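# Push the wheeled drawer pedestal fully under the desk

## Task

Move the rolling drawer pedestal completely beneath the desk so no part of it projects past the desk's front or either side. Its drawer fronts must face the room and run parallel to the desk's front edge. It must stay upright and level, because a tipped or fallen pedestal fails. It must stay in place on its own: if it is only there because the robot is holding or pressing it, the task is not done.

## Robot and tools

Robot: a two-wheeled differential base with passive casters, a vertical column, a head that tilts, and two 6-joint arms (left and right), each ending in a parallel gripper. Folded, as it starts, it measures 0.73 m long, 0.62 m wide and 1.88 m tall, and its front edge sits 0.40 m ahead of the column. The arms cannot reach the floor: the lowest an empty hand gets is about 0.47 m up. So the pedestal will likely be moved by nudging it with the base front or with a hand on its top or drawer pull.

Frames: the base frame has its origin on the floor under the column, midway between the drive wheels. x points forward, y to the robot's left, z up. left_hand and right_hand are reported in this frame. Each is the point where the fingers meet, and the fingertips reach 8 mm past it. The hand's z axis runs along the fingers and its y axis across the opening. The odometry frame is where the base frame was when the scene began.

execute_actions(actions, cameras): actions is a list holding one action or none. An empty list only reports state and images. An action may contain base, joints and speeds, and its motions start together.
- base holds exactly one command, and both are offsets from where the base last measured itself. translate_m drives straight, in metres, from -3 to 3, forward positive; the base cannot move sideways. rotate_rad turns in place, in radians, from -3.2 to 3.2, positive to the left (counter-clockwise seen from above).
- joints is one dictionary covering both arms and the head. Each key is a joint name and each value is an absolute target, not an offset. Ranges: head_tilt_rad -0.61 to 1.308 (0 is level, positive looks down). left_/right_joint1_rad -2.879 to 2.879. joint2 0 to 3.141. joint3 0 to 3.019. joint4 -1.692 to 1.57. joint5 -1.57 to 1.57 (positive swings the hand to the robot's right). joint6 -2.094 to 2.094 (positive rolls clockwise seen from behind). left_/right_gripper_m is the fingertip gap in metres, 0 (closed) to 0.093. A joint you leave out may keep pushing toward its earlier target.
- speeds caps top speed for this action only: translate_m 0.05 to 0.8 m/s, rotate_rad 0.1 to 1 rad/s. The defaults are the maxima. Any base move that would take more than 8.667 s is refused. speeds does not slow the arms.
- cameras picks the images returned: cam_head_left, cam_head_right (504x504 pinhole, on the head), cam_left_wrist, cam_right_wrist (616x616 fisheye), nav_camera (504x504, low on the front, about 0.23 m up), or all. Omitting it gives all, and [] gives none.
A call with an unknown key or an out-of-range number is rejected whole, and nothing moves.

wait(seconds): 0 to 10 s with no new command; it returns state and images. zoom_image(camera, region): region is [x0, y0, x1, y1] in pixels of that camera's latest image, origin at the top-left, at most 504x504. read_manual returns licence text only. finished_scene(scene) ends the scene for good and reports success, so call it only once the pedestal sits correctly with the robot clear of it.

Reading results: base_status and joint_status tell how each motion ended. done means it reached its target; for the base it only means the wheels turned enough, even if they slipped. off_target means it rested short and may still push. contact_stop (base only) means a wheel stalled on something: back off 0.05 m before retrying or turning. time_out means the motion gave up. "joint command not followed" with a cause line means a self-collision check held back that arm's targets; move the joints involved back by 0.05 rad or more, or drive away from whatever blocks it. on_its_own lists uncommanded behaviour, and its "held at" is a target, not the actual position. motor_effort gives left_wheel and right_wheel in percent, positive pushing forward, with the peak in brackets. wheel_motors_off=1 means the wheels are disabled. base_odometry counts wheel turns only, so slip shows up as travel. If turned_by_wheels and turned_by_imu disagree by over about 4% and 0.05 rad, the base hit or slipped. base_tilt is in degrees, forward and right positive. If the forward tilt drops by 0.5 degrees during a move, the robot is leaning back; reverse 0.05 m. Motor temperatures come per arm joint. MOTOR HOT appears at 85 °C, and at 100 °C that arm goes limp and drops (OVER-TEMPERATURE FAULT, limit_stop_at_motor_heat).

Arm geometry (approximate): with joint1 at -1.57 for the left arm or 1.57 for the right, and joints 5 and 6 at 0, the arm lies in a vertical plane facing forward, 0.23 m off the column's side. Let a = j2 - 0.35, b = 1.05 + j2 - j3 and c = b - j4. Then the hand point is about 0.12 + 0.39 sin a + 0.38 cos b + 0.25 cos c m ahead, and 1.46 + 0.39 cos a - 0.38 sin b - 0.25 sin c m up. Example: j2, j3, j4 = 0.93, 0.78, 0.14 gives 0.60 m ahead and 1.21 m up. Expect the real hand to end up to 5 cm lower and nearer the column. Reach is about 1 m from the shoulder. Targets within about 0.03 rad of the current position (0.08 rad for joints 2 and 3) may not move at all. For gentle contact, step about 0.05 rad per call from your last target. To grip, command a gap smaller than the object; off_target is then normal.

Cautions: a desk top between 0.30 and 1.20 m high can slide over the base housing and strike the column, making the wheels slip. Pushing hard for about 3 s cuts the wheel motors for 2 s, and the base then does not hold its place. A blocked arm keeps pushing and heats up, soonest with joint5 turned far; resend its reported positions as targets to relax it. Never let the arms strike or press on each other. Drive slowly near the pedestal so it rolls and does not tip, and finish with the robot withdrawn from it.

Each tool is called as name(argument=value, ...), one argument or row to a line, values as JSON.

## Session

execute_actions(
  actions=[],
)

Scene clock: 0.00 s.
Motor temperatures (°C, as the motors report them): left_arm=[20 20 21 21 18 18] | right_arm=[18 20 22 19 21 20]
base_odometry: x=+0.000 y=+0.000 heading=+0.000 (m, m, rad; odometry frame)
turned_by_wheels: +0.000 (rad since the last result)
turned_by_imu: +0.000 (rad since the last result)
base_tilt: forward=-0.1 right=+0.0 (deg)
base_status: not commanded
joint_positions: head_tilt_rad=+0.883 left_joint1_rad=-1.571 left_joint2_rad=+0.898 left_joint3_rad=+0.397 left_joint4_rad=-0.999 left_joint5_rad=-0.029 left_joint6_rad=+0.079 left_gripper_m=+0.094 right_joint1_rad=+1.598 right_joint2_rad=+0.856 right_joint3_rad=+0.395 right_joint4_rad=-0.938 right_joint5_rad=-0.048 right_joint6_rad=-0.019 right_gripper_m=+0.094
joint_status: not commanded
wheel_motors_off: 0
motor_effort: left_wheel=+1 right_wheel=+3 (%)
left_hand: x=+0.1307 y=+0.2294 z=+1.2645 quat_wxyz=(+0.469, -0.042, -0.882, +0.006) (m; base frame)
right_hand: x=+0.1468 y=-0.2116 z=+1.2539 quat_wxyz=(+0.424, +0.009, -0.905, -0.033) (m; base frame)
pictures: cam_head_left, cam_head_right, cam_left_wrist, cam_right_wrist, nav_camera
camera_calibration (this result's frames):
cam_head_left: T_world_to_cam=[[0.00889334, -0.997623, 0.0683341, -0.0418214], [-0.750426, -0.0518236, -0.658919, 1.06046], [0.660894, -0.0454197, -0.749103, 1.05823], [0, 0, 0, 1]] pos_world=[0.0967914, 0.0612994, 1.49434]
cam_head_right: T_world_to_cam=[[-0.00529988, -0.997779, 0.0663975, -0.156737], [-0.759657, -0.0391624, -0.649144, 1.04264], [0.650302, -0.0538797, -0.757763, 1.06791], [0, 0, 0, 1]] pos_world=[0.096756, -0.0580183, 1.49645]
cam_left_wrist: T_world_to_cam=[[-0.0762272, -0.995534, 0.0556881, 0.17581], [0.0374458, 0.0529529, 0.997895, -1.27631], [-0.996387, 0.0781521, 0.0332421, 0.193521], [0, 0, 0, 1]] pos_world=[0.254016, 0.227485, 1.2574]
cam_right_wrist: T_world_to_cam=[[-0.0242124, -0.997865, -0.0606502, -0.129843], [-0.0719523, -0.0587712, 0.995675, -1.24516], [-0.997114, 0.0284716, -0.0703757, 0.365036], [0, 0, 0, 1]] pos_world=[0.271246, -0.213138, 1.25759]
Images, in order (width x height): cam_head_left 504x504, cam_head_right 504x504, cam_left_wrist 616x616, cam_right_wrist 616x616, nav_camera 504x504.

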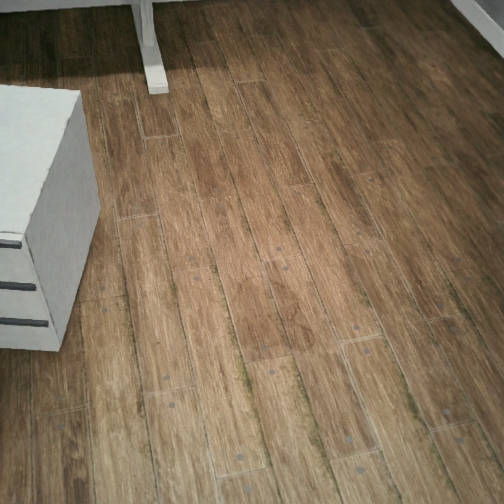

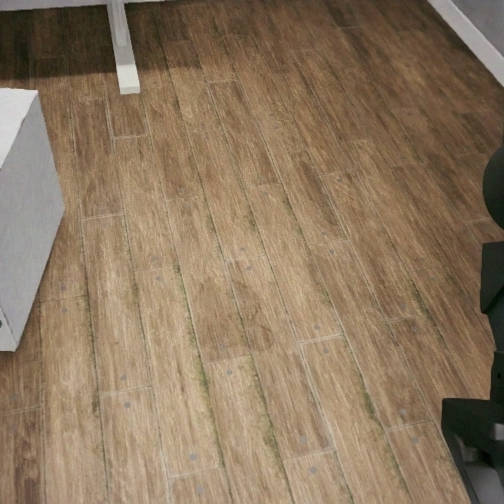

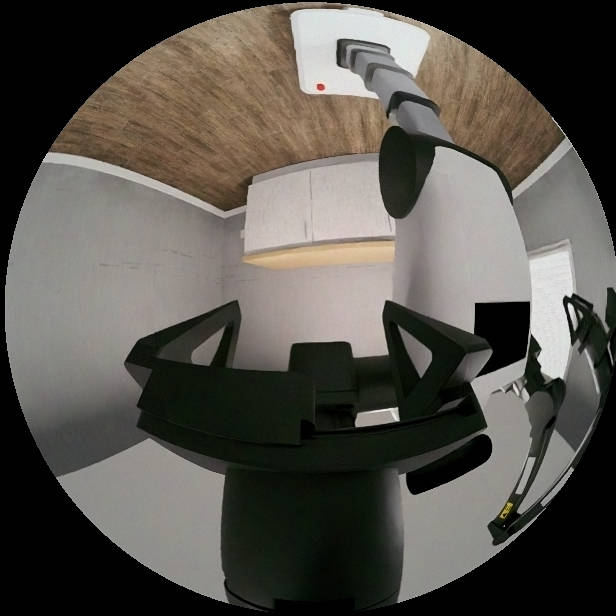

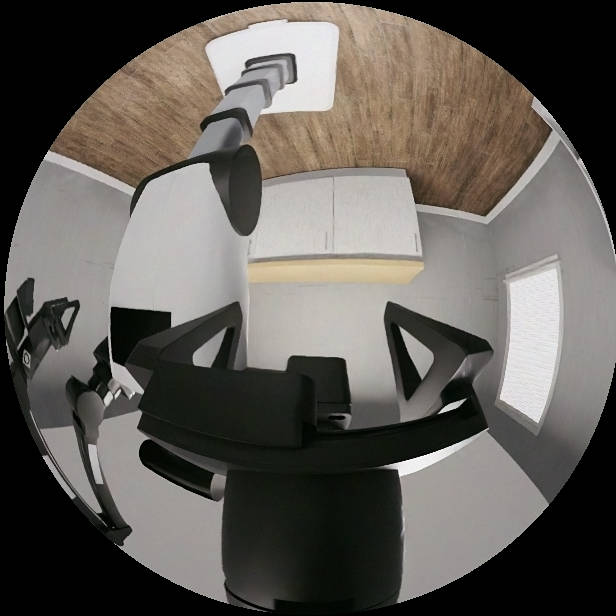

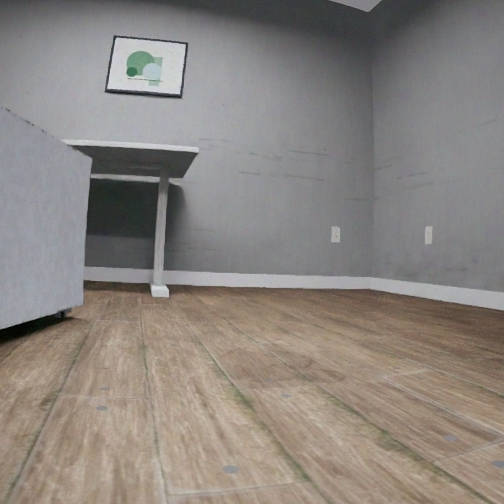

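execute_actions(
  actions=[
    {"base":{"rotate_rad":0.45},"joints":{"head_tilt_rad":0.72}},
  ],
  cameras=["cam_head_left","cam_head_right","nav_camera"],
)

Scene clock: 3.90 s.
Motor temperatures (°C, as the motors report them): left_arm=[20 20 21 21 18 18] | right_arm=[18 21 22 19 21 20]
base_odometry: x=+0.000 y=+0.000 heading=+0.449 (m, m, rad; odometry frame)
turned_by_wheels: +0.449 (rad since the last result)
turned_by_imu: +0.452 (rad since the last result)
base_tilt: forward=+0.0 right=-0.1 (deg)
base_status: done
joint_positions: head_tilt_rad=+0.737 left_joint1_rad=-1.571 left_joint2_rad=+0.898 left_joint3_rad=+0.397 left_joint4_rad=-0.999 left_joint5_rad=-0.029 left_joint6_rad=+0.079 left_gripper_m=+0.094 right_joint1_rad=+1.598 right_joint2_rad=+0.856 right_joint3_rad=+0.395 right_joint4_rad=-0.938 right_joint5_rad=-0.048 right_joint6_rad=-0.019 right_gripper_m=+0.094
joint_status: all done
wheel_motors_off: 0
motor_effort: left_wheel=-6(32) right_wheel=+5(42) (%)
left_hand: x=+0.1307 y=+0.2294 z=+1.2645 quat_wxyz=(+0.469, -0.042, -0.882, +0.006) (m; base frame)
right_hand: x=+0.1468 y=-0.2116 z=+1.2539 quat_wxyz=(+0.424, +0.009, -0.905, -0.033) (m; base frame)
pictures: cam_head_left, cam_head_right, nav_camera
camera_calibration (this result's frames):
cam_head_left: T_world_to_cam=[[-0.00117573, -0.997623, 0.0689003, -0.04219], [-0.646216, -0.0518236, -0.761393, 1.21306], [0.763153, -0.0454197, -0.644619, 0.892211], [0, 0, 0, 1]] pos_world=[0.102955, 0.0612994, 1.50166]
cam_head_right: T_world_to_cam=[[-0.0149343, -0.997779, 0.0649128, -0.153969], [-0.656775, -0.0391624, -0.753069, 1.19754], [0.753939, -0.0538797, -0.654732, 0.904059], [0, 0, 0, 1]] pos_world=[0.102611, -0.0580183, 1.50374]
Images, in order (width x height): cam_head_left 504x504, cam_head_right 504x504, nav_camera 504x504.

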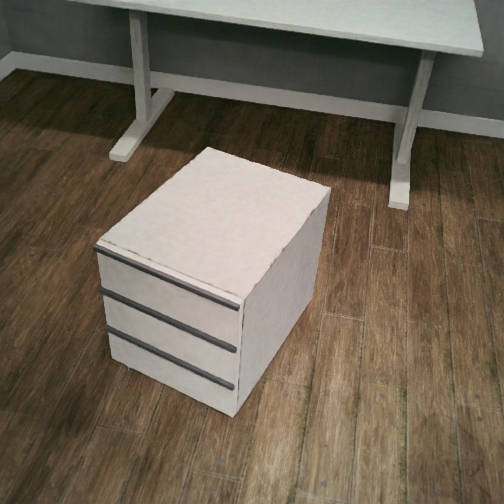

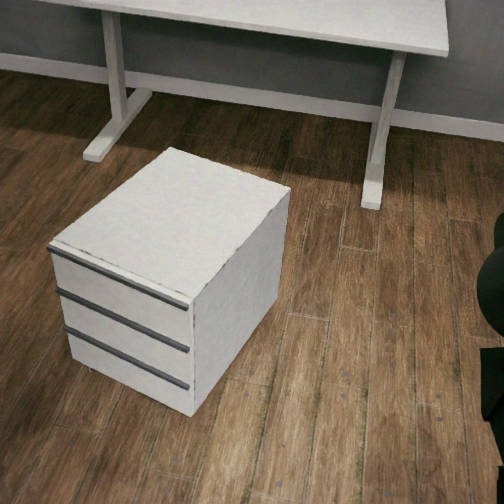

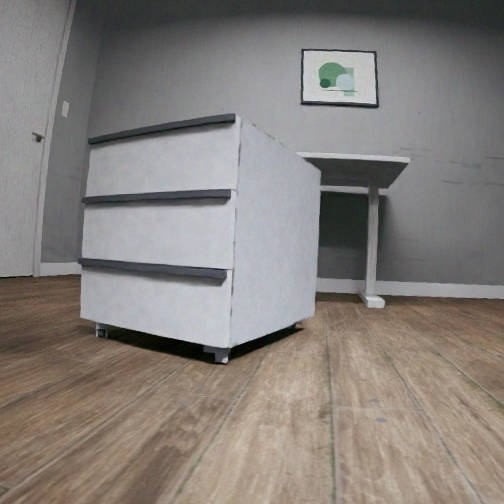

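execute_actions(
  actions=[
    {"base":{"rotate_rad":0.28}},
  ],
  cameras=[],
)

execute_actions(
  actions=[
    {"base":{"translate_m":0.55}},
  ],
  cameras=[],
)

execute_actions(
  actions=[
    {"base":{"rotate_rad":-0.47},"joints":{"head_tilt_rad":1.1}},
  ],
  cameras=["cam_head_left"],
)

execute_actions(
  actions=[
    {"base":{"translate_m":0.45},"speeds":{"translate_m":0.12}},
  ],
  cameras=["cam_head_left"],
)

Scene clock: 24.20 s.
Motor temperatures (°C, as the motors report them): left_arm=[20 20 21 22 18 18] | right_arm=[18 21 22 19 21 20]
base_odometry: x=+0.000 y=+0.000 heading=+0.728 (m, m, rad; odometry frame)
turned_by_wheels: +0.279 (rad since the last result)
turned_by_imu: +0.282 (rad since the last result)
base_tilt: forward=-0.1 right=-0.2 (deg)
base_status: done
joint_positions: head_tilt_rad=+0.737 left_joint1_rad=-1.571 left_joint2_rad=+0.898 left_joint3_rad=+0.397 left_joint4_rad=-0.999 left_joint5_rad=-0.029 left_joint6_rad=+0.079 left_gripper_m=+0.094 right_joint1_rad=+1.598 right_joint2_rad=+0.856 right_joint3_rad=+0.395 right_joint4_rad=-0.938 right_joint5_rad=-0.048 right_joint6_rad=-0.019 right_gripper_m=+0.094
joint_status: not commanded
wheel_motors_off: 0
motor_effort: left_wheel=-4(32) right_wheel=+4(32) (%)
left_hand: x=+0.1307 y=+0.2294 z=+1.2645 quat_wxyz=(+0.469, -0.042, -0.882, +0.006) (m; base frame)
right_hand: x=+0.1468 y=-0.2116 z=+1.2539 quat_wxyz=(+0.424, +0.009, -0.905, -0.033) (m; base frame)
pictures: none
No camera images: the call's "cameras" was empty. Leave "cameras" out to get every camera's image.

Scene clock: 26.70 s.
Motor temperatures (°C, as the motors report them): left_arm=[20 20 21 22 18 18] | right_arm=[18 21 22 19 21 20]
base_odometry: x=+0.410 y=+0.366 heading=+0.728 (m, m, rad; odometry frame)
turned_by_wheels: +0.000 (rad since the last result)
turned_by_imu: +0.001 (rad since the last result)
base_tilt: forward=+0.0 right=-0.1 (deg)
base_status: done
joint_positions: head_tilt_rad=+0.736 left_joint1_rad=-1.571 left_joint2_rad=+0.898 left_joint3_rad=+0.400 left_joint4_rad=-0.999 left_joint5_rad=-0.029 left_joint6_rad=+0.079 left_gripper_m=+0.094 right_joint1_rad=+1.598 right_joint2_rad=+0.855 right_joint3_rad=+0.396 right_joint4_rad=-0.938 right_joint5_rad=-0.048 right_joint6_rad=-0.019 right_gripper_m=+0.094
joint_status: not commanded
wheel_motors_off: 0
motor_effort: left_wheel=-1(54) right_wheel=+0(63) (%)
left_hand: x=+0.1321 y=+0.2294 z=+1.2640 quat_wxyz=(+0.468, -0.042, -0.883, +0.006) (m; base frame)
right_hand: x=+0.1477 y=-0.2115 z=+1.2537 quat_wxyz=(+0.423, +0.009, -0.906, -0.033) (m; base frame)
pictures: none
No camera images: the call's "cameras" was empty. Leave "cameras" out to get every camera's image.

Scene clock: 28.53 s.
Motor temperatures (°C, as the motors report them): left_arm=[20 20 21 22 18 18] | right_arm=[18 21 22 19 21 20]
base_odometry: x=+0.411 y=+0.366 heading=+0.259 (m, m, rad; odometry frame)
turned_by_wheels: -0.469 (rad since the last result)
turned_by_imu: -0.471 (rad since the last result)
base_tilt: forward=-0.2 right=-0.1 (deg)
base_status: done
joint_positions: head_tilt_rad=+1.099 left_joint1_rad=-1.571 left_joint2_rad=+0.898 left_joint3_rad=+0.400 left_joint4_rad=-0.999 left_joint5_rad=-0.029 left_joint6_rad=+0.079 left_gripper_m=+0.094 right_joint1_rad=+1.598 right_joint2_rad=+0.855 right_joint3_rad=+0.396 right_joint4_rad=-0.938 right_joint5_rad=-0.048 right_joint6_rad=-0.019 right_gripper_m=+0.094
joint_status: all done
wheel_motors_off: 0
motor_effort: left_wheel=+7(41) right_wheel=-4(48) (%)
left_hand: x=+0.1321 y=+0.2294 z=+1.2640 quat_wxyz=(+0.468, -0.042, -0.883, +0.006) (m; base frame)
right_hand: x=+0.1477 y=-0.2115 z=+1.2537 quat_wxyz=(+0.423, +0.009, -0.906, -0.033) (m; base frame)
pictures: cam_head_left
camera_calibration (this result's frames):
cam_head_left: T_world_to_cam=[[0.0233041, -0.997623, 0.0648503, -0.0371768], [-0.874001, -0.0518236, -0.483153, 0.795959], [0.485365, -0.0454197, -0.873131, 1.25801], [0, 0, 0, 1]] pos_world=[0.0859414, 0.0612994, 1.48539]
Images, in order (width x height): cam_head_left 504x504.

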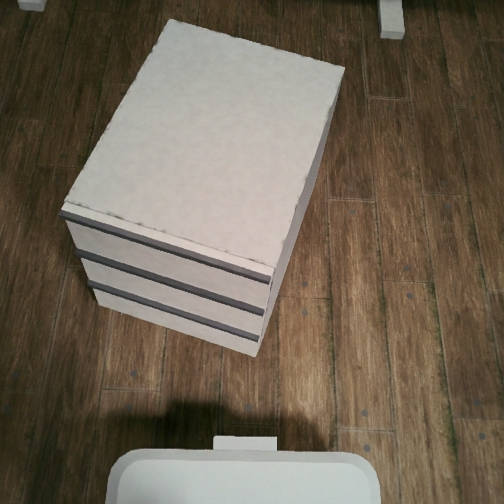

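Scene clock: 33.13 s.
Motor temperatures (°C, as the motors report them): left_arm=[20 20 21 22 18 18] | right_arm=[18 21 22 19 21 20]
base_odometry: x=+0.846 y=+0.481 heading=+0.258 (m, m, rad; odometry frame)
turned_by_wheels: +0.000 (rad since the last result)
turned_by_imu: +0.001 (rad since the last result)
base_tilt: forward=+0.0 right=-0.1 (deg)
base_status: done
joint_positions: head_tilt_rad=+1.101 left_joint1_rad=-1.571 left_joint2_rad=+0.896 left_joint3_rad=+0.398 left_joint4_rad=-0.999 left_joint5_rad=-0.029 left_joint6_rad=+0.079 left_gripper_m=+0.094 right_joint1_rad=+1.598 right_joint2_rad=+0.854 right_joint3_rad=+0.393 right_joint4_rad=-0.938 right_joint5_rad=-0.048 right_joint6_rad=-0.019 right_gripper_m=+0.094
joint_status: not commanded
wheel_motors_off: 0
motor_effort: left_wheel=-2(67) right_wheel=+1(49) (%)
left_hand: x=+0.1315 y=+0.2294 z=+1.2644 quat_wxyz=(+0.468, -0.042, -0.883, +0.006) (m; base frame)
right_hand: x=+0.1463 y=-0.2116 z=+1.2542 quat_wxyz=(+0.424, +0.009, -0.905, -0.033) (m; base frame)
pictures: cam_head_left
camera_calibration (this result's frames):
cam_head_left: T_world_to_cam=[[0.0234321, -0.997623, 0.0648042, -0.0371122], [-0.874953, -0.0518236, -0.481427, 0.793349], [0.483641, -0.0454197, -0.874087, 1.25957], [0, 0, 0, 1]] pos_world=[0.0858336, 0.0612994, 1.48532]
Images, in order (width x height): cam_head_left 504x504.

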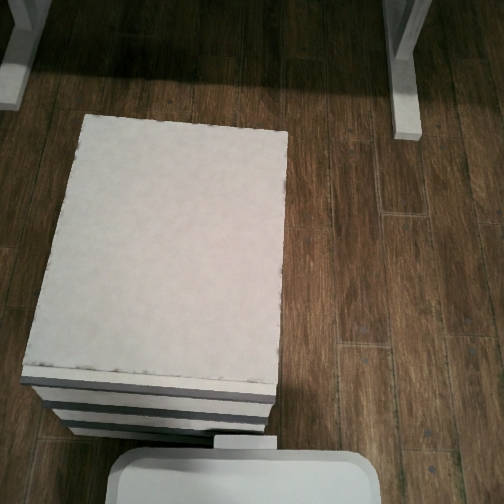

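execute_actions(
  actions=[
    {"base":{"translate_m":-0.08}},
  ],
  cameras=[],
)

execute_actions(
  actions=[
    {"base":{"rotate_rad":-0.6}},
  ],
  cameras=[],
)

execute_actions(
  actions=[
    {"base":{"translate_m":-0.29}},
  ],
  cameras=[],
)

execute_actions(
  actions=[
    {"base":{"rotate_rad":0.58}},
  ],
  cameras=["cam_head_left"],
)

execute_actions(
  actions=[
    {"base":{"translate_m":0.65},"speeds":{"translate_m":0.13}},
  ],
  cameras=["cam_head_left"],
)

Scene clock: 46.90 s.
Motor temperatures (°C, as the motors report them): left_arm=[20 20 21 22 18 18] | right_arm=[18 21 22 19 21 20]
base_odometry: x=+0.768 y=+0.461 heading=+0.258 (m, m, rad; odometry frame)
turned_by_wheels: +0.000 (rad since the last result)
turned_by_imu: +0.001 (rad since the last result)
base_tilt: forward=+0.1 right=-0.1 (deg)
base_status: done
joint_positions: head_tilt_rad=+1.101 left_joint1_rad=-1.571 left_joint2_rad=+0.895 left_joint3_rad=+0.395 left_joint4_rad=-0.999 left_joint5_rad=-0.029 left_joint6_rad=+0.079 left_gripper_m=+0.094 right_joint1_rad=+1.598 right_joint2_rad=+0.853 right_joint3_rad=+0.391 right_joint4_rad=-0.938 right_joint5_rad=-0.048 right_joint6_rad=-0.019 right_gripper_m=+0.094
joint_status: not commanded
wheel_motors_off: 0
motor_effort: left_wheel=+0(41) right_wheel=+0(37) (%)
left_hand: x=+0.1300 y=+0.2294 z=+1.2651 quat_wxyz=(+0.469, -0.042, -0.882, +0.006) (m; base frame)
right_hand: x=+0.1453 y=-0.2116 z=+1.2546 quat_wxyz=(+0.424, +0.009, -0.905, -0.033) (m; base frame)
pictures: none
No camera images: the call's "cameras" was empty. Leave "cameras" out to get every camera's image.

Scene clock: 48.77 s.
Motor temperatures (°C, as the motors report them): left_arm=[20 20 21 22 18 18] | right_arm=[18 21 22 19 21 20]
base_odometry: x=+0.768 y=+0.461 heading=-0.341 (m, m, rad; odometry frame)
turned_by_wheels: -0.599 (rad since the last result)
turned_by_imu: -0.601 (rad since the last result)
base_tilt: forward=+0.0 right=+0.0 (deg)
base_status: done
joint_positions: head_tilt_rad=+1.101 left_joint1_rad=-1.571 left_joint2_rad=+0.895 left_joint3_rad=+0.395 left_joint4_rad=-0.999 left_joint5_rad=-0.029 left_joint6_rad=+0.079 left_gripper_m=+0.094 right_joint1_rad=+1.598 right_joint2_rad=+0.853 right_joint3_rad=+0.391 right_joint4_rad=-0.938 right_joint5_rad=-0.048 right_joint6_rad=-0.019 right_gripper_m=+0.094
joint_status: not commanded
wheel_motors_off: 0
motor_effort: left_wheel=+3(49) right_wheel=-4(47) (%)
left_hand: x=+0.1300 y=+0.2294 z=+1.2651 quat_wxyz=(+0.469, -0.042, -0.882, +0.006) (m; base frame)
right_hand: x=+0.1453 y=-0.2116 z=+1.2546 quat_wxyz=(+0.424, +0.009, -0.905, -0.033) (m; base frame)
pictures: none
No camera images: the call's "cameras" was empty. Leave "cameras" out to get every camera's image.

Scene clock: 50.73 s.
Motor temperatures (°C, as the motors report them): left_arm=[20 20 21 22 18 18] | right_arm=[18 21 22 19 21 20]
base_odometry: x=+0.495 y=+0.558 heading=-0.341 (m, m, rad; odometry frame)
turned_by_wheels: -0.001 (rad since the last result)
turned_by_imu: -0.001 (rad since the last result)
base_tilt: forward=-0.1 right=-0.1 (deg)
base_status: done
joint_positions: head_tilt_rad=+1.101 left_joint1_rad=-1.571 left_joint2_rad=+0.894 left_joint3_rad=+0.393 left_joint4_rad=-0.999 left_joint5_rad=-0.029 left_joint6_rad=+0.079 left_gripper_m=+0.094 right_joint1_rad=+1.598 right_joint2_rad=+0.852 right_joint3_rad=+0.389 right_joint4_rad=-0.938 right_joint5_rad=-0.048 right_joint6_rad=-0.019 right_gripper_m=+0.094
joint_status: not commanded
wheel_motors_off: 0
motor_effort: left_wheel=+1(52) right_wheel=+1(61) (%)
left_hand: x=+0.1292 y=+0.2294 z=+1.2654 quat_wxyz=(+0.469, -0.042, -0.882, +0.006) (m; base frame)
right_hand: x=+0.1446 y=-0.2116 z=+1.2549 quat_wxyz=(+0.425, +0.009, -0.905, -0.033) (m; base frame)
pictures: none
No camera images: the call's "cameras" was empty. Leave "cameras" out to get every camera's image.

Scene clock: 52.73 s.
Motor temperatures (°C, as the motors report them): left_arm=[20 20 21 22 18 18] | right_arm=[18 21 22 19 21 20]
base_odometry: x=+0.495 y=+0.558 heading=+0.238 (m, m, rad; odometry frame)
turned_by_wheels: +0.579 (rad since the last result)
turned_by_imu: +0.583 (rad since the last result)
base_tilt: forward=-0.1 right=-0.3 (deg)
base_status: done
joint_positions: head_tilt_rad=+1.101 left_joint1_rad=-1.571 left_joint2_rad=+0.894 left_joint3_rad=+0.393 left_joint4_rad=-0.999 left_joint5_rad=-0.029 left_joint6_rad=+0.079 left_gripper_m=+0.094 right_joint1_rad=+1.598 right_joint2_rad=+0.852 right_joint3_rad=+0.389 right_joint4_rad=-0.938 right_joint5_rad=-0.048 right_joint6_rad=-0.019 right_gripper_m=+0.094
joint_status: not commanded
wheel_motors_off: 0
motor_effort: left_wheel=-4(40) right_wheel=+4(50) (%)
left_hand: x=+0.1292 y=+0.2294 z=+1.2654 quat_wxyz=(+0.469, -0.042, -0.882, +0.006) (m; base frame)
right_hand: x=+0.1446 y=-0.2116 z=+1.2549 quat_wxyz=(+0.425, +0.009, -0.905, -0.033) (m; base frame)
pictures: cam_head_left
camera_calibration (this result's frames):
cam_head_left: T_world_to_cam=[[0.0234467, -0.997623, 0.0647989, -0.0371048], [-0.875061, -0.0518236, -0.48123, 0.79305], [0.483444, -0.0454197, -0.874196, 1.25974], [0, 0, 0, 1]] pos_world=[0.0858212, 0.0612994, 1.48531]
Images, in order (width x height): cam_head_left 504x504.

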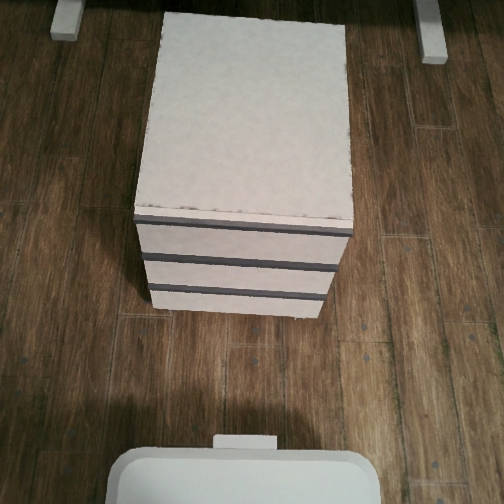

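Scene clock: 58.67 s.
Motor temperatures (°C, as the motors report them): left_arm=[20 20 21 22 18 18] | right_arm=[18 21 22 19 21 20]
base_odometry: x=+1.127 y=+0.711 heading=+0.237 (m, m, rad; odometry frame)
turned_by_wheels: -0.001 (rad since the last result)
turned_by_imu: +0.002 (rad since the last result)
base_tilt: forward=-0.1 right=-0.1 (deg)
base_status: done
joint_positions: head_tilt_rad=+1.101 left_joint1_rad=-1.571 left_joint2_rad=+0.894 left_joint3_rad=+0.398 left_joint4_rad=-0.999 left_joint5_rad=-0.029 left_joint6_rad=+0.079 left_gripper_m=+0.094 right_joint1_rad=+1.598 right_joint2_rad=+0.852 right_joint3_rad=+0.394 right_joint4_rad=-0.938 right_joint5_rad=-0.048 right_joint6_rad=-0.019 right_gripper_m=+0.094
joint_status: not commanded
wheel_motors_off: 0
motor_effort: left_wheel=-2(46) right_wheel=+2(62) (%)
left_hand: x=+0.1317 y=+0.2294 z=+1.2645 quat_wxyz=(+0.467, -0.042, -0.883, +0.006) (m; base frame)
right_hand: x=+0.1471 y=-0.2116 z=+1.2541 quat_wxyz=(+0.422, +0.009, -0.906, -0.033) (m; base frame)
pictures: cam_head_left
camera_calibration (this result's frames):
cam_head_left: T_world_to_cam=[[0.0234767, -0.997623, 0.064788, -0.0370896], [-0.875284, -0.0518236, -0.480824, 0.792436], [0.483039, -0.0454197, -0.87442, 1.26011], [0, 0, 0, 1]] pos_world=[0.0857959, 0.0612994, 1.48529]
Images, in order (width x height): cam_head_left 504x504.

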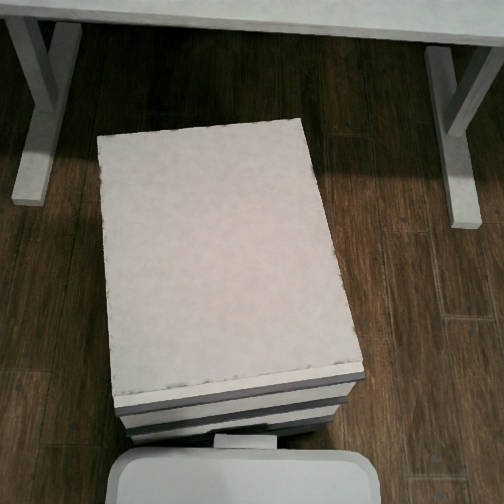

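execute_actions(
  actions=[
    {"base":{"rotate_rad":0.38},"speeds":{"rotate_rad":0.3}},
  ],
  cameras=["cam_head_left"],
)

execute_actions(
  actions=[
    {"base":{"translate_m":0.1},"speeds":{"translate_m":0.08}},
  ],
  cameras=["cam_head_left"],
)

Scene clock: 69.10 s.
Motor temperatures (°C, as the motors report them): left_arm=[20 20 21 22 18 18] | right_arm=[18 21 22 19 21 20]
base_odometry: x=+1.127 y=+0.711 heading=+0.616 (m, m, rad; odometry frame)
turned_by_wheels: +0.379 (rad since the last result)
turned_by_imu: +0.380 (rad since the last result)
base_tilt: forward=+0.0 right=+0.1 (deg)
base_status: done
joint_positions: head_tilt_rad=+1.101 left_joint1_rad=-1.571 left_joint2_rad=+0.894 left_joint3_rad=+0.398 left_joint4_rad=-0.999 left_joint5_rad=-0.029 left_joint6_rad=+0.079 left_gripper_m=+0.094 right_joint1_rad=+1.598 right_joint2_rad=+0.852 right_joint3_rad=+0.394 right_joint4_rad=-0.938 right_joint5_rad=-0.048 right_joint6_rad=-0.019 right_gripper_m=+0.094
joint_status: not commanded
wheel_motors_off: 0
motor_effort: left_wheel=-1(50) right_wheel=+2(47) (%)
left_hand: x=+0.1317 y=+0.2294 z=+1.2645 quat_wxyz=(+0.467, -0.042, -0.883, +0.006) (m; base frame)
right_hand: x=+0.1471 y=-0.2116 z=+1.2541 quat_wxyz=(+0.422, +0.009, -0.906, -0.033) (m; base frame)
pictures: cam_head_left
camera_calibration (this result's frames):
cam_head_left: T_world_to_cam=[[0.0234767, -0.997623, 0.064788, -0.0370896], [-0.875284, -0.0518236, -0.480824, 0.792437], [0.483039, -0.0454197, -0.87442, 1.26011], [0, 0, 0, 1]] pos_world=[0.0857959, 0.0612994, 1.48529]
Images, in order (width x height): cam_head_left 504x504.

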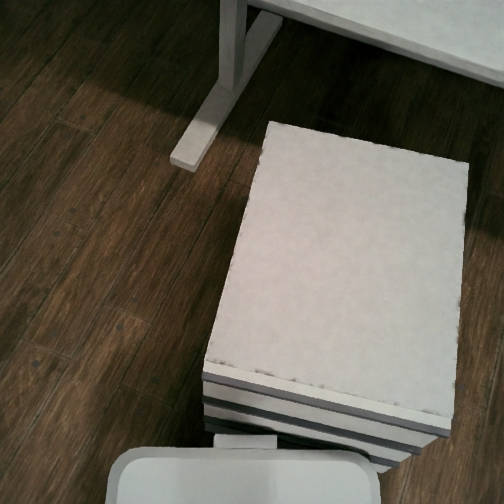

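Scene clock: 71.07 s.
Motor temperatures (°C, as the motors report them): left_arm=[20 20 21 22 18 18] | right_arm=[18 21 22 19 21 20]
base_odometry: x=+1.208 y=+0.769 heading=+0.616 (m, m, rad; odometry frame)
turned_by_wheels: +0.001 (rad since the last result)
turned_by_imu: +0.001 (rad since the last result)
base_tilt: forward=-0.1 right=-0.1 (deg)
base_status: done
joint_positions: head_tilt_rad=+1.101 left_joint1_rad=-1.571 left_joint2_rad=+0.894 left_joint3_rad=+0.398 left_joint4_rad=-0.999 left_joint5_rad=-0.029 left_joint6_rad=+0.079 left_gripper_m=+0.094 right_joint1_rad=+1.598 right_joint2_rad=+0.852 right_joint3_rad=+0.394 right_joint4_rad=-0.938 right_joint5_rad=-0.048 right_joint6_rad=-0.019 right_gripper_m=+0.094
joint_status: not commanded
wheel_motors_off: 0
motor_effort: left_wheel=+1(47) right_wheel=+0(98) (%)
left_hand: x=+0.1317 y=+0.2294 z=+1.2645 quat_wxyz=(+0.467, -0.042, -0.883, +0.006) (m; base frame)
right_hand: x=+0.1473 y=-0.2116 z=+1.2541 quat_wxyz=(+0.422, +0.009, -0.906, -0.033) (m; base frame)
pictures: cam_head_left
camera_calibration (this result's frames):
cam_head_left: T_world_to_cam=[[0.0234767, -0.997623, 0.064788, -0.0370896], [-0.875284, -0.0518236, -0.480824, 0.792436], [0.483039, -0.0454197, -0.87442, 1.26011], [0, 0, 0, 1]] pos_world=[0.0857959, 0.0612994, 1.48529]
Images, in order (width x height): cam_head_left 504x504.

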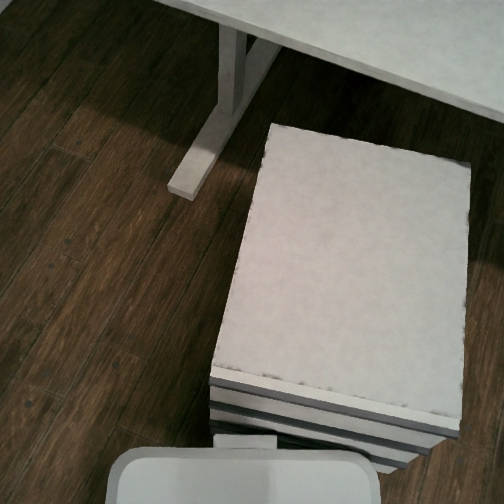

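execute_actions(
  actions=[
    {"base":{"translate_m":-0.08}},
  ],
  cameras=[],
)

execute_actions(
  actions=[
    {"base":{"rotate_rad":-0.85}},
  ],
  cameras=[],
)

execute_actions(
  actions=[
    {"base":{"translate_m":-0.25}},
  ],
  cameras=[],
)

execute_actions(
  actions=[
    {"base":{"rotate_rad":0.6}},
  ],
  cameras=["cam_head_left"],
)

execute_actions(
  actions=[
    {"base":{"translate_m":0.42},"speeds":{"translate_m":0.12}},
  ],
  cameras=["cam_head_left"],
)

Scene clock: 85.57 s.
Motor temperatures (°C, as the motors report them): left_arm=[20 20 21 22 18 18] | right_arm=[18 21 22 19 21 20]
base_odometry: x=+1.143 y=+0.722 heading=+0.615 (m, m, rad; odometry frame)
turned_by_wheels: -0.001 (rad since the last result)
turned_by_imu: +0.000 (rad since the last result)
base_tilt: forward=-0.2 right=-0.2 (deg)
base_status: done
joint_positions: head_tilt_rad=+1.101 left_joint1_rad=-1.571 left_joint2_rad=+0.893 left_joint3_rad=+0.395 left_joint4_rad=-0.999 left_joint5_rad=-0.029 left_joint6_rad=+0.079 left_gripper_m=+0.094 right_joint1_rad=+1.598 right_joint2_rad=+0.852 right_joint3_rad=+0.392 right_joint4_rad=-0.938 right_joint5_rad=-0.048 right_joint6_rad=-0.019 right_gripper_m=+0.094
joint_status: not commanded
wheel_motors_off: 0
motor_effort: left_wheel=+1(68) right_wheel=+3(54) (%)
left_hand: x=+0.1303 y=+0.2294 z=+1.2651 quat_wxyz=(+0.468, -0.042, -0.883, +0.006) (m; base frame)
right_hand: x=+0.1460 y=-0.2116 z=+1.2545 quat_wxyz=(+0.423, +0.009, -0.905, -0.033) (m; base frame)
pictures: none
No camera images: the call's "cameras" was empty. Leave "cameras" out to get every camera's image.

Scene clock: 87.87 s.
Motor temperatures (°C, as the motors report them): left_arm=[20 20 21 22 18 18] | right_arm=[18 21 22 19 21 20]
base_odometry: x=+1.143 y=+0.722 heading=-0.234 (m, m, rad; odometry frame)
turned_by_wheels: -0.849 (rad since the last result)
turned_by_imu: -0.852 (rad since the last result)
base_tilt: forward=-0.2 right=+0.0 (deg)
base_status: done
joint_positions: head_tilt_rad=+1.101 left_joint1_rad=-1.571 left_joint2_rad=+0.893 left_joint3_rad=+0.395 left_joint4_rad=-0.999 left_joint5_rad=-0.029 left_joint6_rad=+0.079 left_gripper_m=+0.094 right_joint1_rad=+1.598 right_joint2_rad=+0.852 right_joint3_rad=+0.392 right_joint4_rad=-0.938 right_joint5_rad=-0.048 right_joint6_rad=-0.019 right_gripper_m=+0.094
joint_status: not commanded
wheel_motors_off: 0
motor_effort: left_wheel=+6(56) right_wheel=-4(48) (%)
left_hand: x=+0.1303 y=+0.2294 z=+1.2651 quat_wxyz=(+0.468, -0.042, -0.883, +0.006) (m; base frame)
right_hand: x=+0.1460 y=-0.2116 z=+1.2545 quat_wxyz=(+0.423, +0.009, -0.905, -0.033) (m; base frame)
pictures: none
No camera images: the call's "cameras" was empty. Leave "cameras" out to get every camera's image.

Scene clock: 89.73 s.
Motor temperatures (°C, as the motors report them): left_arm=[20 20 21 22 18 18] | right_arm=[18 21 22 19 21 20]
base_odometry: x=+0.900 y=+0.780 heading=-0.235 (m, m, rad; odometry frame)
turned_by_wheels: -0.001 (rad since the last result)
turned_by_imu: -0.001 (rad since the last result)
base_tilt: forward=-0.3 right=+0.0 (deg)
base_status: done
joint_positions: head_tilt_rad=+1.101 left_joint1_rad=-1.571 left_joint2_rad=+0.893 left_joint3_rad=+0.394 left_joint4_rad=-0.999 left_joint5_rad=-0.029 left_joint6_rad=+0.079 left_gripper_m=+0.094 right_joint1_rad=+1.598 right_joint2_rad=+0.852 right_joint3_rad=+0.391 right_joint4_rad=-0.938 right_joint5_rad=-0.048 right_joint6_rad=-0.019 right_gripper_m=+0.094
joint_status: not commanded
wheel_motors_off: 0
motor_effort: left_wheel=+1(54) right_wheel=+1(61) (%)
left_hand: x=+0.1299 y=+0.2294 z=+1.2652 quat_wxyz=(+0.469, -0.042, -0.882, +0.006) (m; base frame)
right_hand: x=+0.1455 y=-0.2116 z=+1.2547 quat_wxyz=(+0.424, +0.009, -0.905, -0.033) (m; base frame)
pictures: none
No camera images: the call's "cameras" was empty. Leave "cameras" out to get every camera's image.

Scene clock: 91.67 s.
Motor temperatures (°C, as the motors report them): left_arm=[20 20 21 22 18 18] | right_arm=[18 21 22 19 21 20]
base_odometry: x=+0.900 y=+0.780 heading=+0.365 (m, m, rad; odometry frame)
turned_by_wheels: +0.599 (rad since the last result)
turned_by_imu: +0.603 (rad since the last result)
base_tilt: forward=-0.1 right=+0.0 (deg)
base_status: done
joint_positions: head_tilt_rad=+1.101 left_joint1_rad=-1.571 left_joint2_rad=+0.893 left_joint3_rad=+0.394 left_joint4_rad=-0.999 left_joint5_rad=-0.029 left_joint6_rad=+0.079 left_gripper_m=+0.094 right_joint1_rad=+1.598 right_joint2_rad=+0.852 right_joint3_rad=+0.391 right_joint4_rad=-0.938 right_joint5_rad=-0.048 right_joint6_rad=-0.019 right_gripper_m=+0.094
joint_status: not commanded
wheel_motors_off: 0
motor_effort: left_wheel=-4(40) right_wheel=+4(50) (%)
left_hand: x=+0.1299 y=+0.2294 z=+1.2652 quat_wxyz=(+0.469, -0.042, -0.882, +0.006) (m; base frame)
right_hand: x=+0.1455 y=-0.2116 z=+1.2547 quat_wxyz=(+0.424, +0.009, -0.905, -0.033) (m; base frame)
pictures: cam_head_left
camera_calibration (this result's frames):
cam_head_left: T_world_to_cam=[[0.0234768, -0.997623, 0.064788, -0.0370895], [-0.875285, -0.0518236, -0.480823, 0.792435], [0.483038, -0.0454197, -0.874421, 1.26011], [0, 0, 0, 1]] pos_world=[0.0857958, 0.0612994, 1.48529]
Images, in order (width x height): cam_head_left 504x504.

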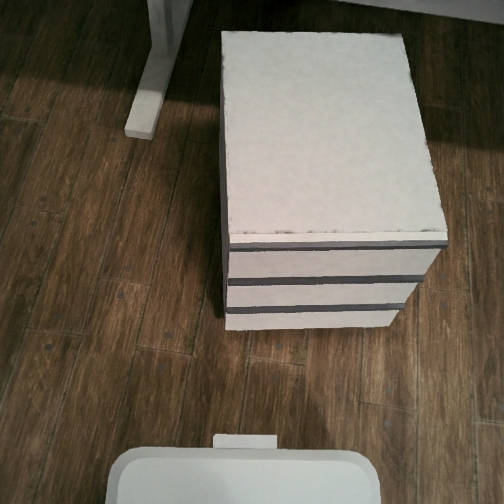

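Scene clock: 96.17 s.
Motor temperatures (°C, as the motors report them): left_arm=[20 20 21 22 18 18] | right_arm=[18 21 22 19 21 20]
base_odometry: x=+1.292 y=+0.930 heading=+0.364 (m, m, rad; odometry frame)
turned_by_wheels: +0.000 (rad since the last result)
turned_by_imu: +0.002 (rad since the last result)
base_tilt: forward=-0.1 right=-0.1 (deg)
base_status: done
joint_positions: head_tilt_rad=+1.101 left_joint1_rad=-1.571 left_joint2_rad=+0.894 left_joint3_rad=+0.398 left_joint4_rad=-0.999 left_joint5_rad=-0.029 left_joint6_rad=+0.079 left_gripper_m=+0.094 right_joint1_rad=+1.598 right_joint2_rad=+0.852 right_joint3_rad=+0.394 right_joint4_rad=-0.938 right_joint5_rad=-0.048 right_joint6_rad=-0.019 right_gripper_m=+0.094
joint_status: not commanded
wheel_motors_off: 0
motor_effort: left_wheel=+1(67) right_wheel=+1(63) (%)
left_hand: x=+0.1320 y=+0.2294 z=+1.2644 quat_wxyz=(+0.467, -0.042, -0.883, +0.006) (m; base frame)
right_hand: x=+0.1472 y=-0.2116 z=+1.2542 quat_wxyz=(+0.422, +0.009, -0.906, -0.033) (m; base frame)
pictures: cam_head_left
camera_calibration (this result's frames):
cam_head_left: T_world_to_cam=[[0.0234775, -0.997623, 0.0647877, -0.0370892], [-0.87529, -0.0518236, -0.480814, 0.792421], [0.483028, -0.0454197, -0.874426, 1.26012], [0, 0, 0, 1]] pos_world=[0.0857953, 0.0612994, 1.48529]
Images, in order (width x height): cam_head_left 504x504.

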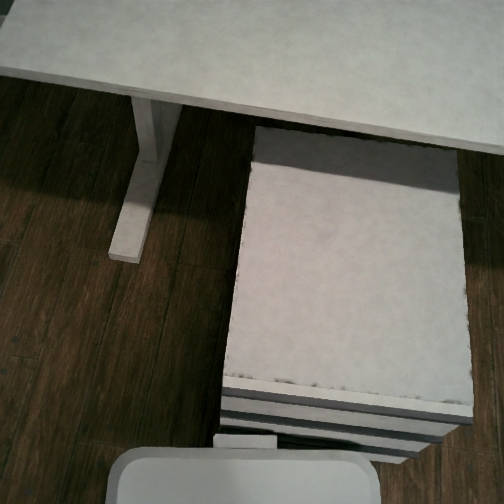

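execute_actions(
  actions=[
    {"base":{"rotate_rad":-0.2},"speeds":{"rotate_rad":0.25}},
  ],
  cameras=[],
)

execute_actions(
  actions=[
    {"base":{"translate_m":0.2},"speeds":{"translate_m":0.1},"joints":{"head_tilt_rad":1.2}},
  ],
  cameras=["cam_head_left"],
)

Scene clock: 105.27 s.
Motor temperatures (°C, as the motors report them): left_arm=[20 20 21 22 18 18] | right_arm=[18 21 22 19 21 20]
base_odometry: x=+1.292 y=+0.930 heading=+0.166 (m, m, rad; odometry frame)
turned_by_wheels: -0.199 (rad since the last result)
turned_by_imu: -0.199 (rad since the last result)
base_tilt: forward=-0.1 right=+0.1 (deg)
base_status: done
joint_positions: head_tilt_rad=+1.101 left_joint1_rad=-1.571 left_joint2_rad=+0.894 left_joint3_rad=+0.398 left_joint4_rad=-0.999 left_joint5_rad=-0.029 left_joint6_rad=+0.079 left_gripper_m=+0.094 right_joint1_rad=+1.598 right_joint2_rad=+0.852 right_joint3_rad=+0.394 right_joint4_rad=-0.938 right_joint5_rad=-0.048 right_joint6_rad=-0.019 right_gripper_m=+0.094
joint_status: not commanded
wheel_motors_off: 0
motor_effort: left_wheel=+1(35) right_wheel=-1(41) (%)
left_hand: x=+0.1320 y=+0.2294 z=+1.2644 quat_wxyz=(+0.467, -0.042, -0.883, +0.006) (m; base frame)
right_hand: x=+0.1472 y=-0.2116 z=+1.2542 quat_wxyz=(+0.422, +0.009, -0.906, -0.033) (m; base frame)
pictures: none
No camera images: the call's "cameras" was empty. Leave "cameras" out to get every camera's image.

Scene clock: 108.10 s.
Motor temperatures (°C, as the motors report them): left_arm=[20 20 21 22 18 18] | right_arm=[18 21 22 19 21 20]
base_odometry: x=+1.490 y=+0.963 heading=+0.165 (m, m, rad; odometry frame)
turned_by_wheels: +0.000 (rad since the last result)
turned_by_imu: +0.001 (rad since the last result)
base_tilt: forward=+0.0 right=-0.1 (deg)
base_status: done
joint_positions: head_tilt_rad=+1.198 left_joint1_rad=-1.571 left_joint2_rad=+0.894 left_joint3_rad=+0.398 left_joint4_rad=-0.999 left_joint5_rad=-0.029 left_joint6_rad=+0.079 left_gripper_m=+0.094 right_joint1_rad=+1.598 right_joint2_rad=+0.852 right_joint3_rad=+0.394 right_joint4_rad=-0.938 right_joint5_rad=-0.048 right_joint6_rad=-0.019 right_gripper_m=+0.094
joint_status: all done
wheel_motors_off: 0
motor_effort: left_wheel=-1(81) right_wheel=+1(57) (%)
left_hand: x=+0.1321 y=+0.2294 z=+1.2643 quat_wxyz=(+0.467, -0.042, -0.883, +0.006) (m; base frame)
right_hand: x=+0.1474 y=-0.2116 z=+1.2541 quat_wxyz=(+0.422, +0.009, -0.906, -0.033) (m; base frame)
pictures: cam_head_left
camera_calibration (this result's frames):
cam_head_left: T_world_to_cam=[[0.0296127, -0.997623, 0.0622232, -0.0334466], [-0.917558, -0.0518236, -0.394211, 0.661166], [0.396499, -0.0454197, -0.916911, 1.32987], [0, 0, 0, 1]] pos_world=[0.0803555, 0.0612994, 1.4821]
Images, in order (width x height): cam_head_left 504x504.

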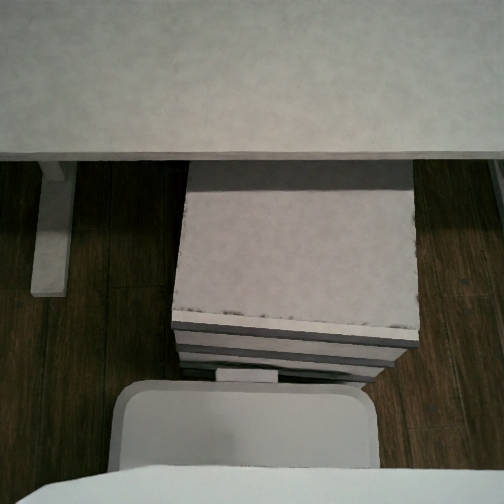

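execute_actions(
  actions=[
    {"base":{"rotate_rad":-0.2},"speeds":{"rotate_rad":0.25}},
  ],
  cameras=[],
)

execute_actions(
  actions=[
    {"base":{"translate_m":0.13},"speeds":{"translate_m":0.1},"joints":{"head_tilt_rad":1.3}},
  ],
  cameras=["cam_head_left"],
)

Scene clock: 116.10 s.
Motor temperatures (°C, as the motors report them): left_arm=[20 20 21 22 18 18] | right_arm=[18 21 22 19 21 20]
base_odometry: x=+1.490 y=+0.963 heading=-0.034 (m, m, rad; odometry frame)
turned_by_wheels: -0.199 (rad since the last result)
turned_by_imu: -0.197 (rad since the last result)
base_tilt: forward=-0.3 right=+0.0 (deg)
base_status: done
joint_positions: head_tilt_rad=+1.198 left_joint1_rad=-1.571 left_joint2_rad=+0.894 left_joint3_rad=+0.398 left_joint4_rad=-0.999 left_joint5_rad=-0.029 left_joint6_rad=+0.079 left_gripper_m=+0.094 right_joint1_rad=+1.598 right_joint2_rad=+0.852 right_joint3_rad=+0.394 right_joint4_rad=-0.938 right_joint5_rad=-0.048 right_joint6_rad=-0.019 right_gripper_m=+0.094
joint_status: not commanded
wheel_motors_off: 0
motor_effort: left_wheel=+2(51) right_wheel=+0(47) (%)
left_hand: x=+0.1321 y=+0.2294 z=+1.2643 quat_wxyz=(+0.467, -0.042, -0.883, +0.006) (m; base frame)
right_hand: x=+0.1474 y=-0.2116 z=+1.2541 quat_wxyz=(+0.422, +0.009, -0.906, -0.033) (m; base frame)
pictures: none
No camera images: the call's "cameras" was empty. Leave "cameras" out to get every camera's image.

Scene clock: 118.23 s.
Motor temperatures (°C, as the motors report them): left_arm=[20 20 21 22 18 18] | right_arm=[18 21 22 19 21 20]
base_odometry: x=+1.620 y=+0.959 heading=-0.034 (m, m, rad; odometry frame)
turned_by_wheels: +0.000 (rad since the last result)
turned_by_imu: +0.000 (rad since the last result)
base_tilt: forward=+0.0 right=-0.1 (deg)
base_status: done
joint_positions: head_tilt_rad=+1.297 left_joint1_rad=-1.571 left_joint2_rad=+0.894 left_joint3_rad=+0.399 left_joint4_rad=-0.999 left_joint5_rad=-0.029 left_joint6_rad=+0.079 left_gripper_m=+0.094 right_joint1_rad=+1.598 right_joint2_rad=+0.852 right_joint3_rad=+0.394 right_joint4_rad=-0.938 right_joint5_rad=-0.048 right_joint6_rad=-0.019 right_gripper_m=+0.094
joint_status: all done
wheel_motors_off: 0
motor_effort: left_wheel=+0(79) right_wheel=+1(62) (%)
left_hand: x=+0.1323 y=+0.2294 z=+1.2643 quat_wxyz=(+0.467, -0.042, -0.883, +0.006) (m; base frame)
right_hand: x=+0.1474 y=-0.2116 z=+1.2541 quat_wxyz=(+0.422, +0.009, -0.906, -0.033) (m; base frame)
pictures: cam_head_left
camera_calibration (this result's frames):
cam_head_left: T_world_to_cam=[[0.0356065, -0.997623, 0.0589985, -0.0287802], [-0.95197, -0.0518236, -0.301773, 0.520531], [0.304113, -0.0454197, -0.951553, 1.38784], [0, 0, 0, 1]] pos_world=[0.0744952, 0.0612994, 1.47938]
Images, in order (width x height): cam_head_left 504x504.

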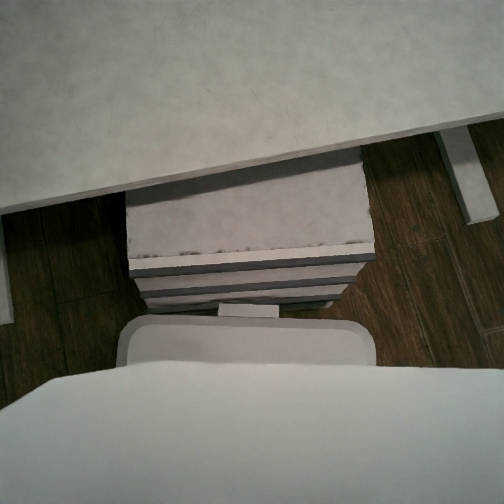

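execute_actions(
  actions=[
    {"base":{"translate_m":-0.08}},
  ],
  cameras=[],
)

execute_actions(
  actions=[
    {"base":{"rotate_rad":0.83}},
  ],
  cameras=[],
)

execute_actions(
  actions=[
    {"base":{"translate_m":-0.3}},
  ],
  cameras=[],
)

execute_actions(
  actions=[
    {"base":{"rotate_rad":-0.7},"joints":{"head_tilt_rad":1.15}},
  ],
  cameras=["cam_head_left"],
)

execute_actions(
  actions=[
    {"base":{"translate_m":0.39},"speeds":{"translate_m":0.12},"joints":{"head_tilt_rad":1.3}},
  ],
  cameras=["cam_head_left"],
)

Scene clock: 134.63 s.
Motor temperatures (°C, as the motors report them): left_arm=[20 20 21 22 18 18] | right_arm=[18 21 22 19 21 20]
base_odometry: x=+1.540 y=+0.962 heading=-0.033 (m, m, rad; odometry frame)
turned_by_wheels: +0.002 (rad since the last result)
turned_by_imu: +0.002 (rad since the last result)
base_tilt: forward=+0.0 right=+0.0 (deg)
base_status: done
joint_positions: head_tilt_rad=+1.298 left_joint1_rad=-1.571 left_joint2_rad=+0.894 left_joint3_rad=+0.395 left_joint4_rad=-0.999 left_joint5_rad=-0.029 left_joint6_rad=+0.079 left_gripper_m=+0.094 right_joint1_rad=+1.598 right_joint2_rad=+0.851 right_joint3_rad=+0.391 right_joint4_rad=-0.938 right_joint5_rad=-0.048 right_joint6_rad=-0.019 right_gripper_m=+0.094
joint_status: not commanded
wheel_motors_off: 0
motor_effort: left_wheel=+1(69) right_wheel=-1(60) (%)
left_hand: x=+0.1304 y=+0.2294 z=+1.2650 quat_wxyz=(+0.468, -0.042, -0.883, +0.006) (m; base frame)
right_hand: x=+0.1459 y=-0.2116 z=+1.2546 quat_wxyz=(+0.423, +0.009, -0.905, -0.033) (m; base frame)
pictures: none
No camera images: the call's "cameras" was empty. Leave "cameras" out to get every camera's image.

Scene clock: 136.93 s.
Motor temperatures (°C, as the motors report them): left_arm=[20 20 21 22 18 18] | right_arm=[18 21 22 19 21 20]
base_odometry: x=+1.540 y=+0.962 heading=+0.797 (m, m, rad; odometry frame)
turned_by_wheels: +0.829 (rad since the last result)
turned_by_imu: +0.834 (rad since the last result)
base_tilt: forward=-0.3 right=+0.1 (deg)
base_status: done
joint_positions: head_tilt_rad=+1.298 left_joint1_rad=-1.571 left_joint2_rad=+0.894 left_joint3_rad=+0.395 left_joint4_rad=-0.999 left_joint5_rad=-0.029 left_joint6_rad=+0.079 left_gripper_m=+0.094 right_joint1_rad=+1.598 right_joint2_rad=+0.851 right_joint3_rad=+0.391 right_joint4_rad=-0.938 right_joint5_rad=-0.048 right_joint6_rad=-0.019 right_gripper_m=+0.094
joint_status: not commanded
wheel_motors_off: 0
motor_effort: left_wheel=-5(53) right_wheel=+4(42) (%)
left_hand: x=+0.1304 y=+0.2294 z=+1.2650 quat_wxyz=(+0.468, -0.042, -0.883, +0.006) (m; base frame)
right_hand: x=+0.1459 y=-0.2116 z=+1.2546 quat_wxyz=(+0.423, +0.009, -0.905, -0.033) (m; base frame)
pictures: none
No camera images: the call's "cameras" was empty. Leave "cameras" out to get every camera's image.

Scene clock: 138.87 s.
Motor temperatures (°C, as the motors report them): left_arm=[20 20 21 22 18 18] | right_arm=[18 21 22 19 21 20]
base_odometry: x=+1.330 y=+0.747 heading=+0.797 (m, m, rad; odometry frame)
turned_by_wheels: +0.001 (rad since the last result)
turned_by_imu: +0.001 (rad since the last result)
base_tilt: forward=-0.1 right=+0.0 (deg)
base_status: done
joint_positions: head_tilt_rad=+1.298 left_joint1_rad=-1.571 left_joint2_rad=+0.893 left_joint3_rad=+0.393 left_joint4_rad=-0.999 left_joint5_rad=-0.029 left_joint6_rad=+0.079 left_gripper_m=+0.094 right_joint1_rad=+1.598 right_joint2_rad=+0.851 right_joint3_rad=+0.390 right_joint4_rad=-0.938 right_joint5_rad=-0.048 right_joint6_rad=-0.019 right_gripper_m=+0.094
joint_status: not commanded
wheel_motors_off: 0
motor_effort: left_wheel=+1(65) right_wheel=-1(48) (%)
left_hand: x=+0.1295 y=+0.2294 z=+1.2654 quat_wxyz=(+0.469, -0.042, -0.882, +0.006) (m; base frame)
right_hand: x=+0.1451 y=-0.2116 z=+1.2549 quat_wxyz=(+0.424, +0.009, -0.905, -0.033) (m; base frame)
pictures: none
No camera images: the call's "cameras" was empty. Leave "cameras" out to get every camera's image.

Scene clock: 141.00 s.
Motor temperatures (°C, as the motors report them): left_arm=[20 20 21 22 18 18] | right_arm=[18 21 22 19 21 20]
base_odometry: x=+1.330 y=+0.747 heading=+0.098 (m, m, rad; odometry frame)
turned_by_wheels: -0.699 (rad since the last result)
turned_by_imu: -0.703 (rad since the last result)
base_tilt: forward=-0.2 right=-0.1 (deg)
base_status: done
joint_positions: head_tilt_rad=+1.162 left_joint1_rad=-1.571 left_joint2_rad=+0.893 left_joint3_rad=+0.393 left_joint4_rad=-0.999 left_joint5_rad=-0.029 left_joint6_rad=+0.079 left_gripper_m=+0.094 right_joint1_rad=+1.598 right_joint2_rad=+0.851 right_joint3_rad=+0.390 right_joint4_rad=-0.938 right_joint5_rad=-0.048 right_joint6_rad=-0.019 right_gripper_m=+0.094
joint_status: all done
wheel_motors_off: 0
motor_effort: left_wheel=+5(54) right_wheel=-4(34) (%)
left_hand: x=+0.1297 y=+0.2294 z=+1.2653 quat_wxyz=(+0.469, -0.042, -0.882, +0.006) (m; base frame)
right_hand: x=+0.1451 y=-0.2116 z=+1.2549 quat_wxyz=(+0.424, +0.009, -0.905, -0.033) (m; base frame)
pictures: cam_head_left
camera_calibration (this result's frames):
cam_head_left: T_world_to_cam=[[0.0273766, -0.997623, 0.0632389, -0.034899], [-0.902928, -0.0518236, -0.426657, 0.710401], [0.42892, -0.0454197, -0.9022, 1.3056], [0, 0, 0, 1]] pos_world=[0.0823996, 0.0612994, 1.48321]
Images, in order (width x height): cam_head_left 504x504.

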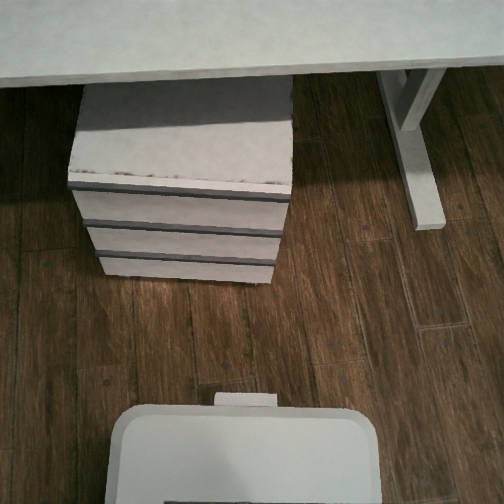

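Scene clock: 145.17 s.
Motor temperatures (°C, as the motors report them): left_arm=[20 20 21 22 18 18] | right_arm=[18 21 22 19 21 20]
base_odometry: x=+1.718 y=+0.785 heading=+0.098 (m, m, rad; odometry frame)
turned_by_wheels: +0.000 (rad since the last result)
turned_by_imu: +0.002 (rad since the last result)
base_tilt: forward=-0.1 right=+0.0 (deg)
base_status: done
joint_positions: head_tilt_rad=+1.298 left_joint1_rad=-1.571 left_joint2_rad=+0.894 left_joint3_rad=+0.396 left_joint4_rad=-0.999 left_joint5_rad=-0.029 left_joint6_rad=+0.079 left_gripper_m=+0.094 right_joint1_rad=+1.598 right_joint2_rad=+0.851 right_joint3_rad=+0.392 right_joint4_rad=-0.938 right_joint5_rad=-0.048 right_joint6_rad=-0.019 right_gripper_m=+0.094
joint_status: all done
wheel_motors_off: 0
motor_effort: left_wheel=-1(70) right_wheel=+0(59) (%)
left_hand: x=+0.1312 y=+0.2294 z=+1.2647 quat_wxyz=(+0.468, -0.042, -0.883, +0.006) (m; base frame)
right_hand: x=+0.1462 y=-0.2116 z=+1.2545 quat_wxyz=(+0.423, +0.009, -0.906, -0.033) (m; base frame)
pictures: cam_head_left
camera_calibration (this result's frames):
cam_head_left: T_world_to_cam=[[0.0356534, -0.997623, 0.0589701, -0.0287389], [-0.95221, -0.0518236, -0.301015, 0.519377], [0.303356, -0.0454197, -0.951794, 1.38825], [0, 0, 0, 1]] pos_world=[0.074447, 0.0612994, 1.47936]
Images, in order (width x height): cam_head_left 504x504.

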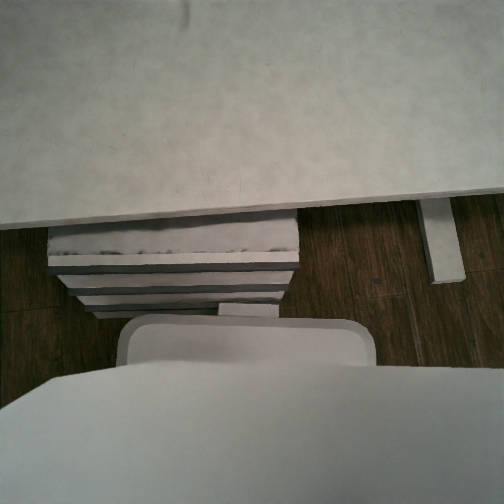

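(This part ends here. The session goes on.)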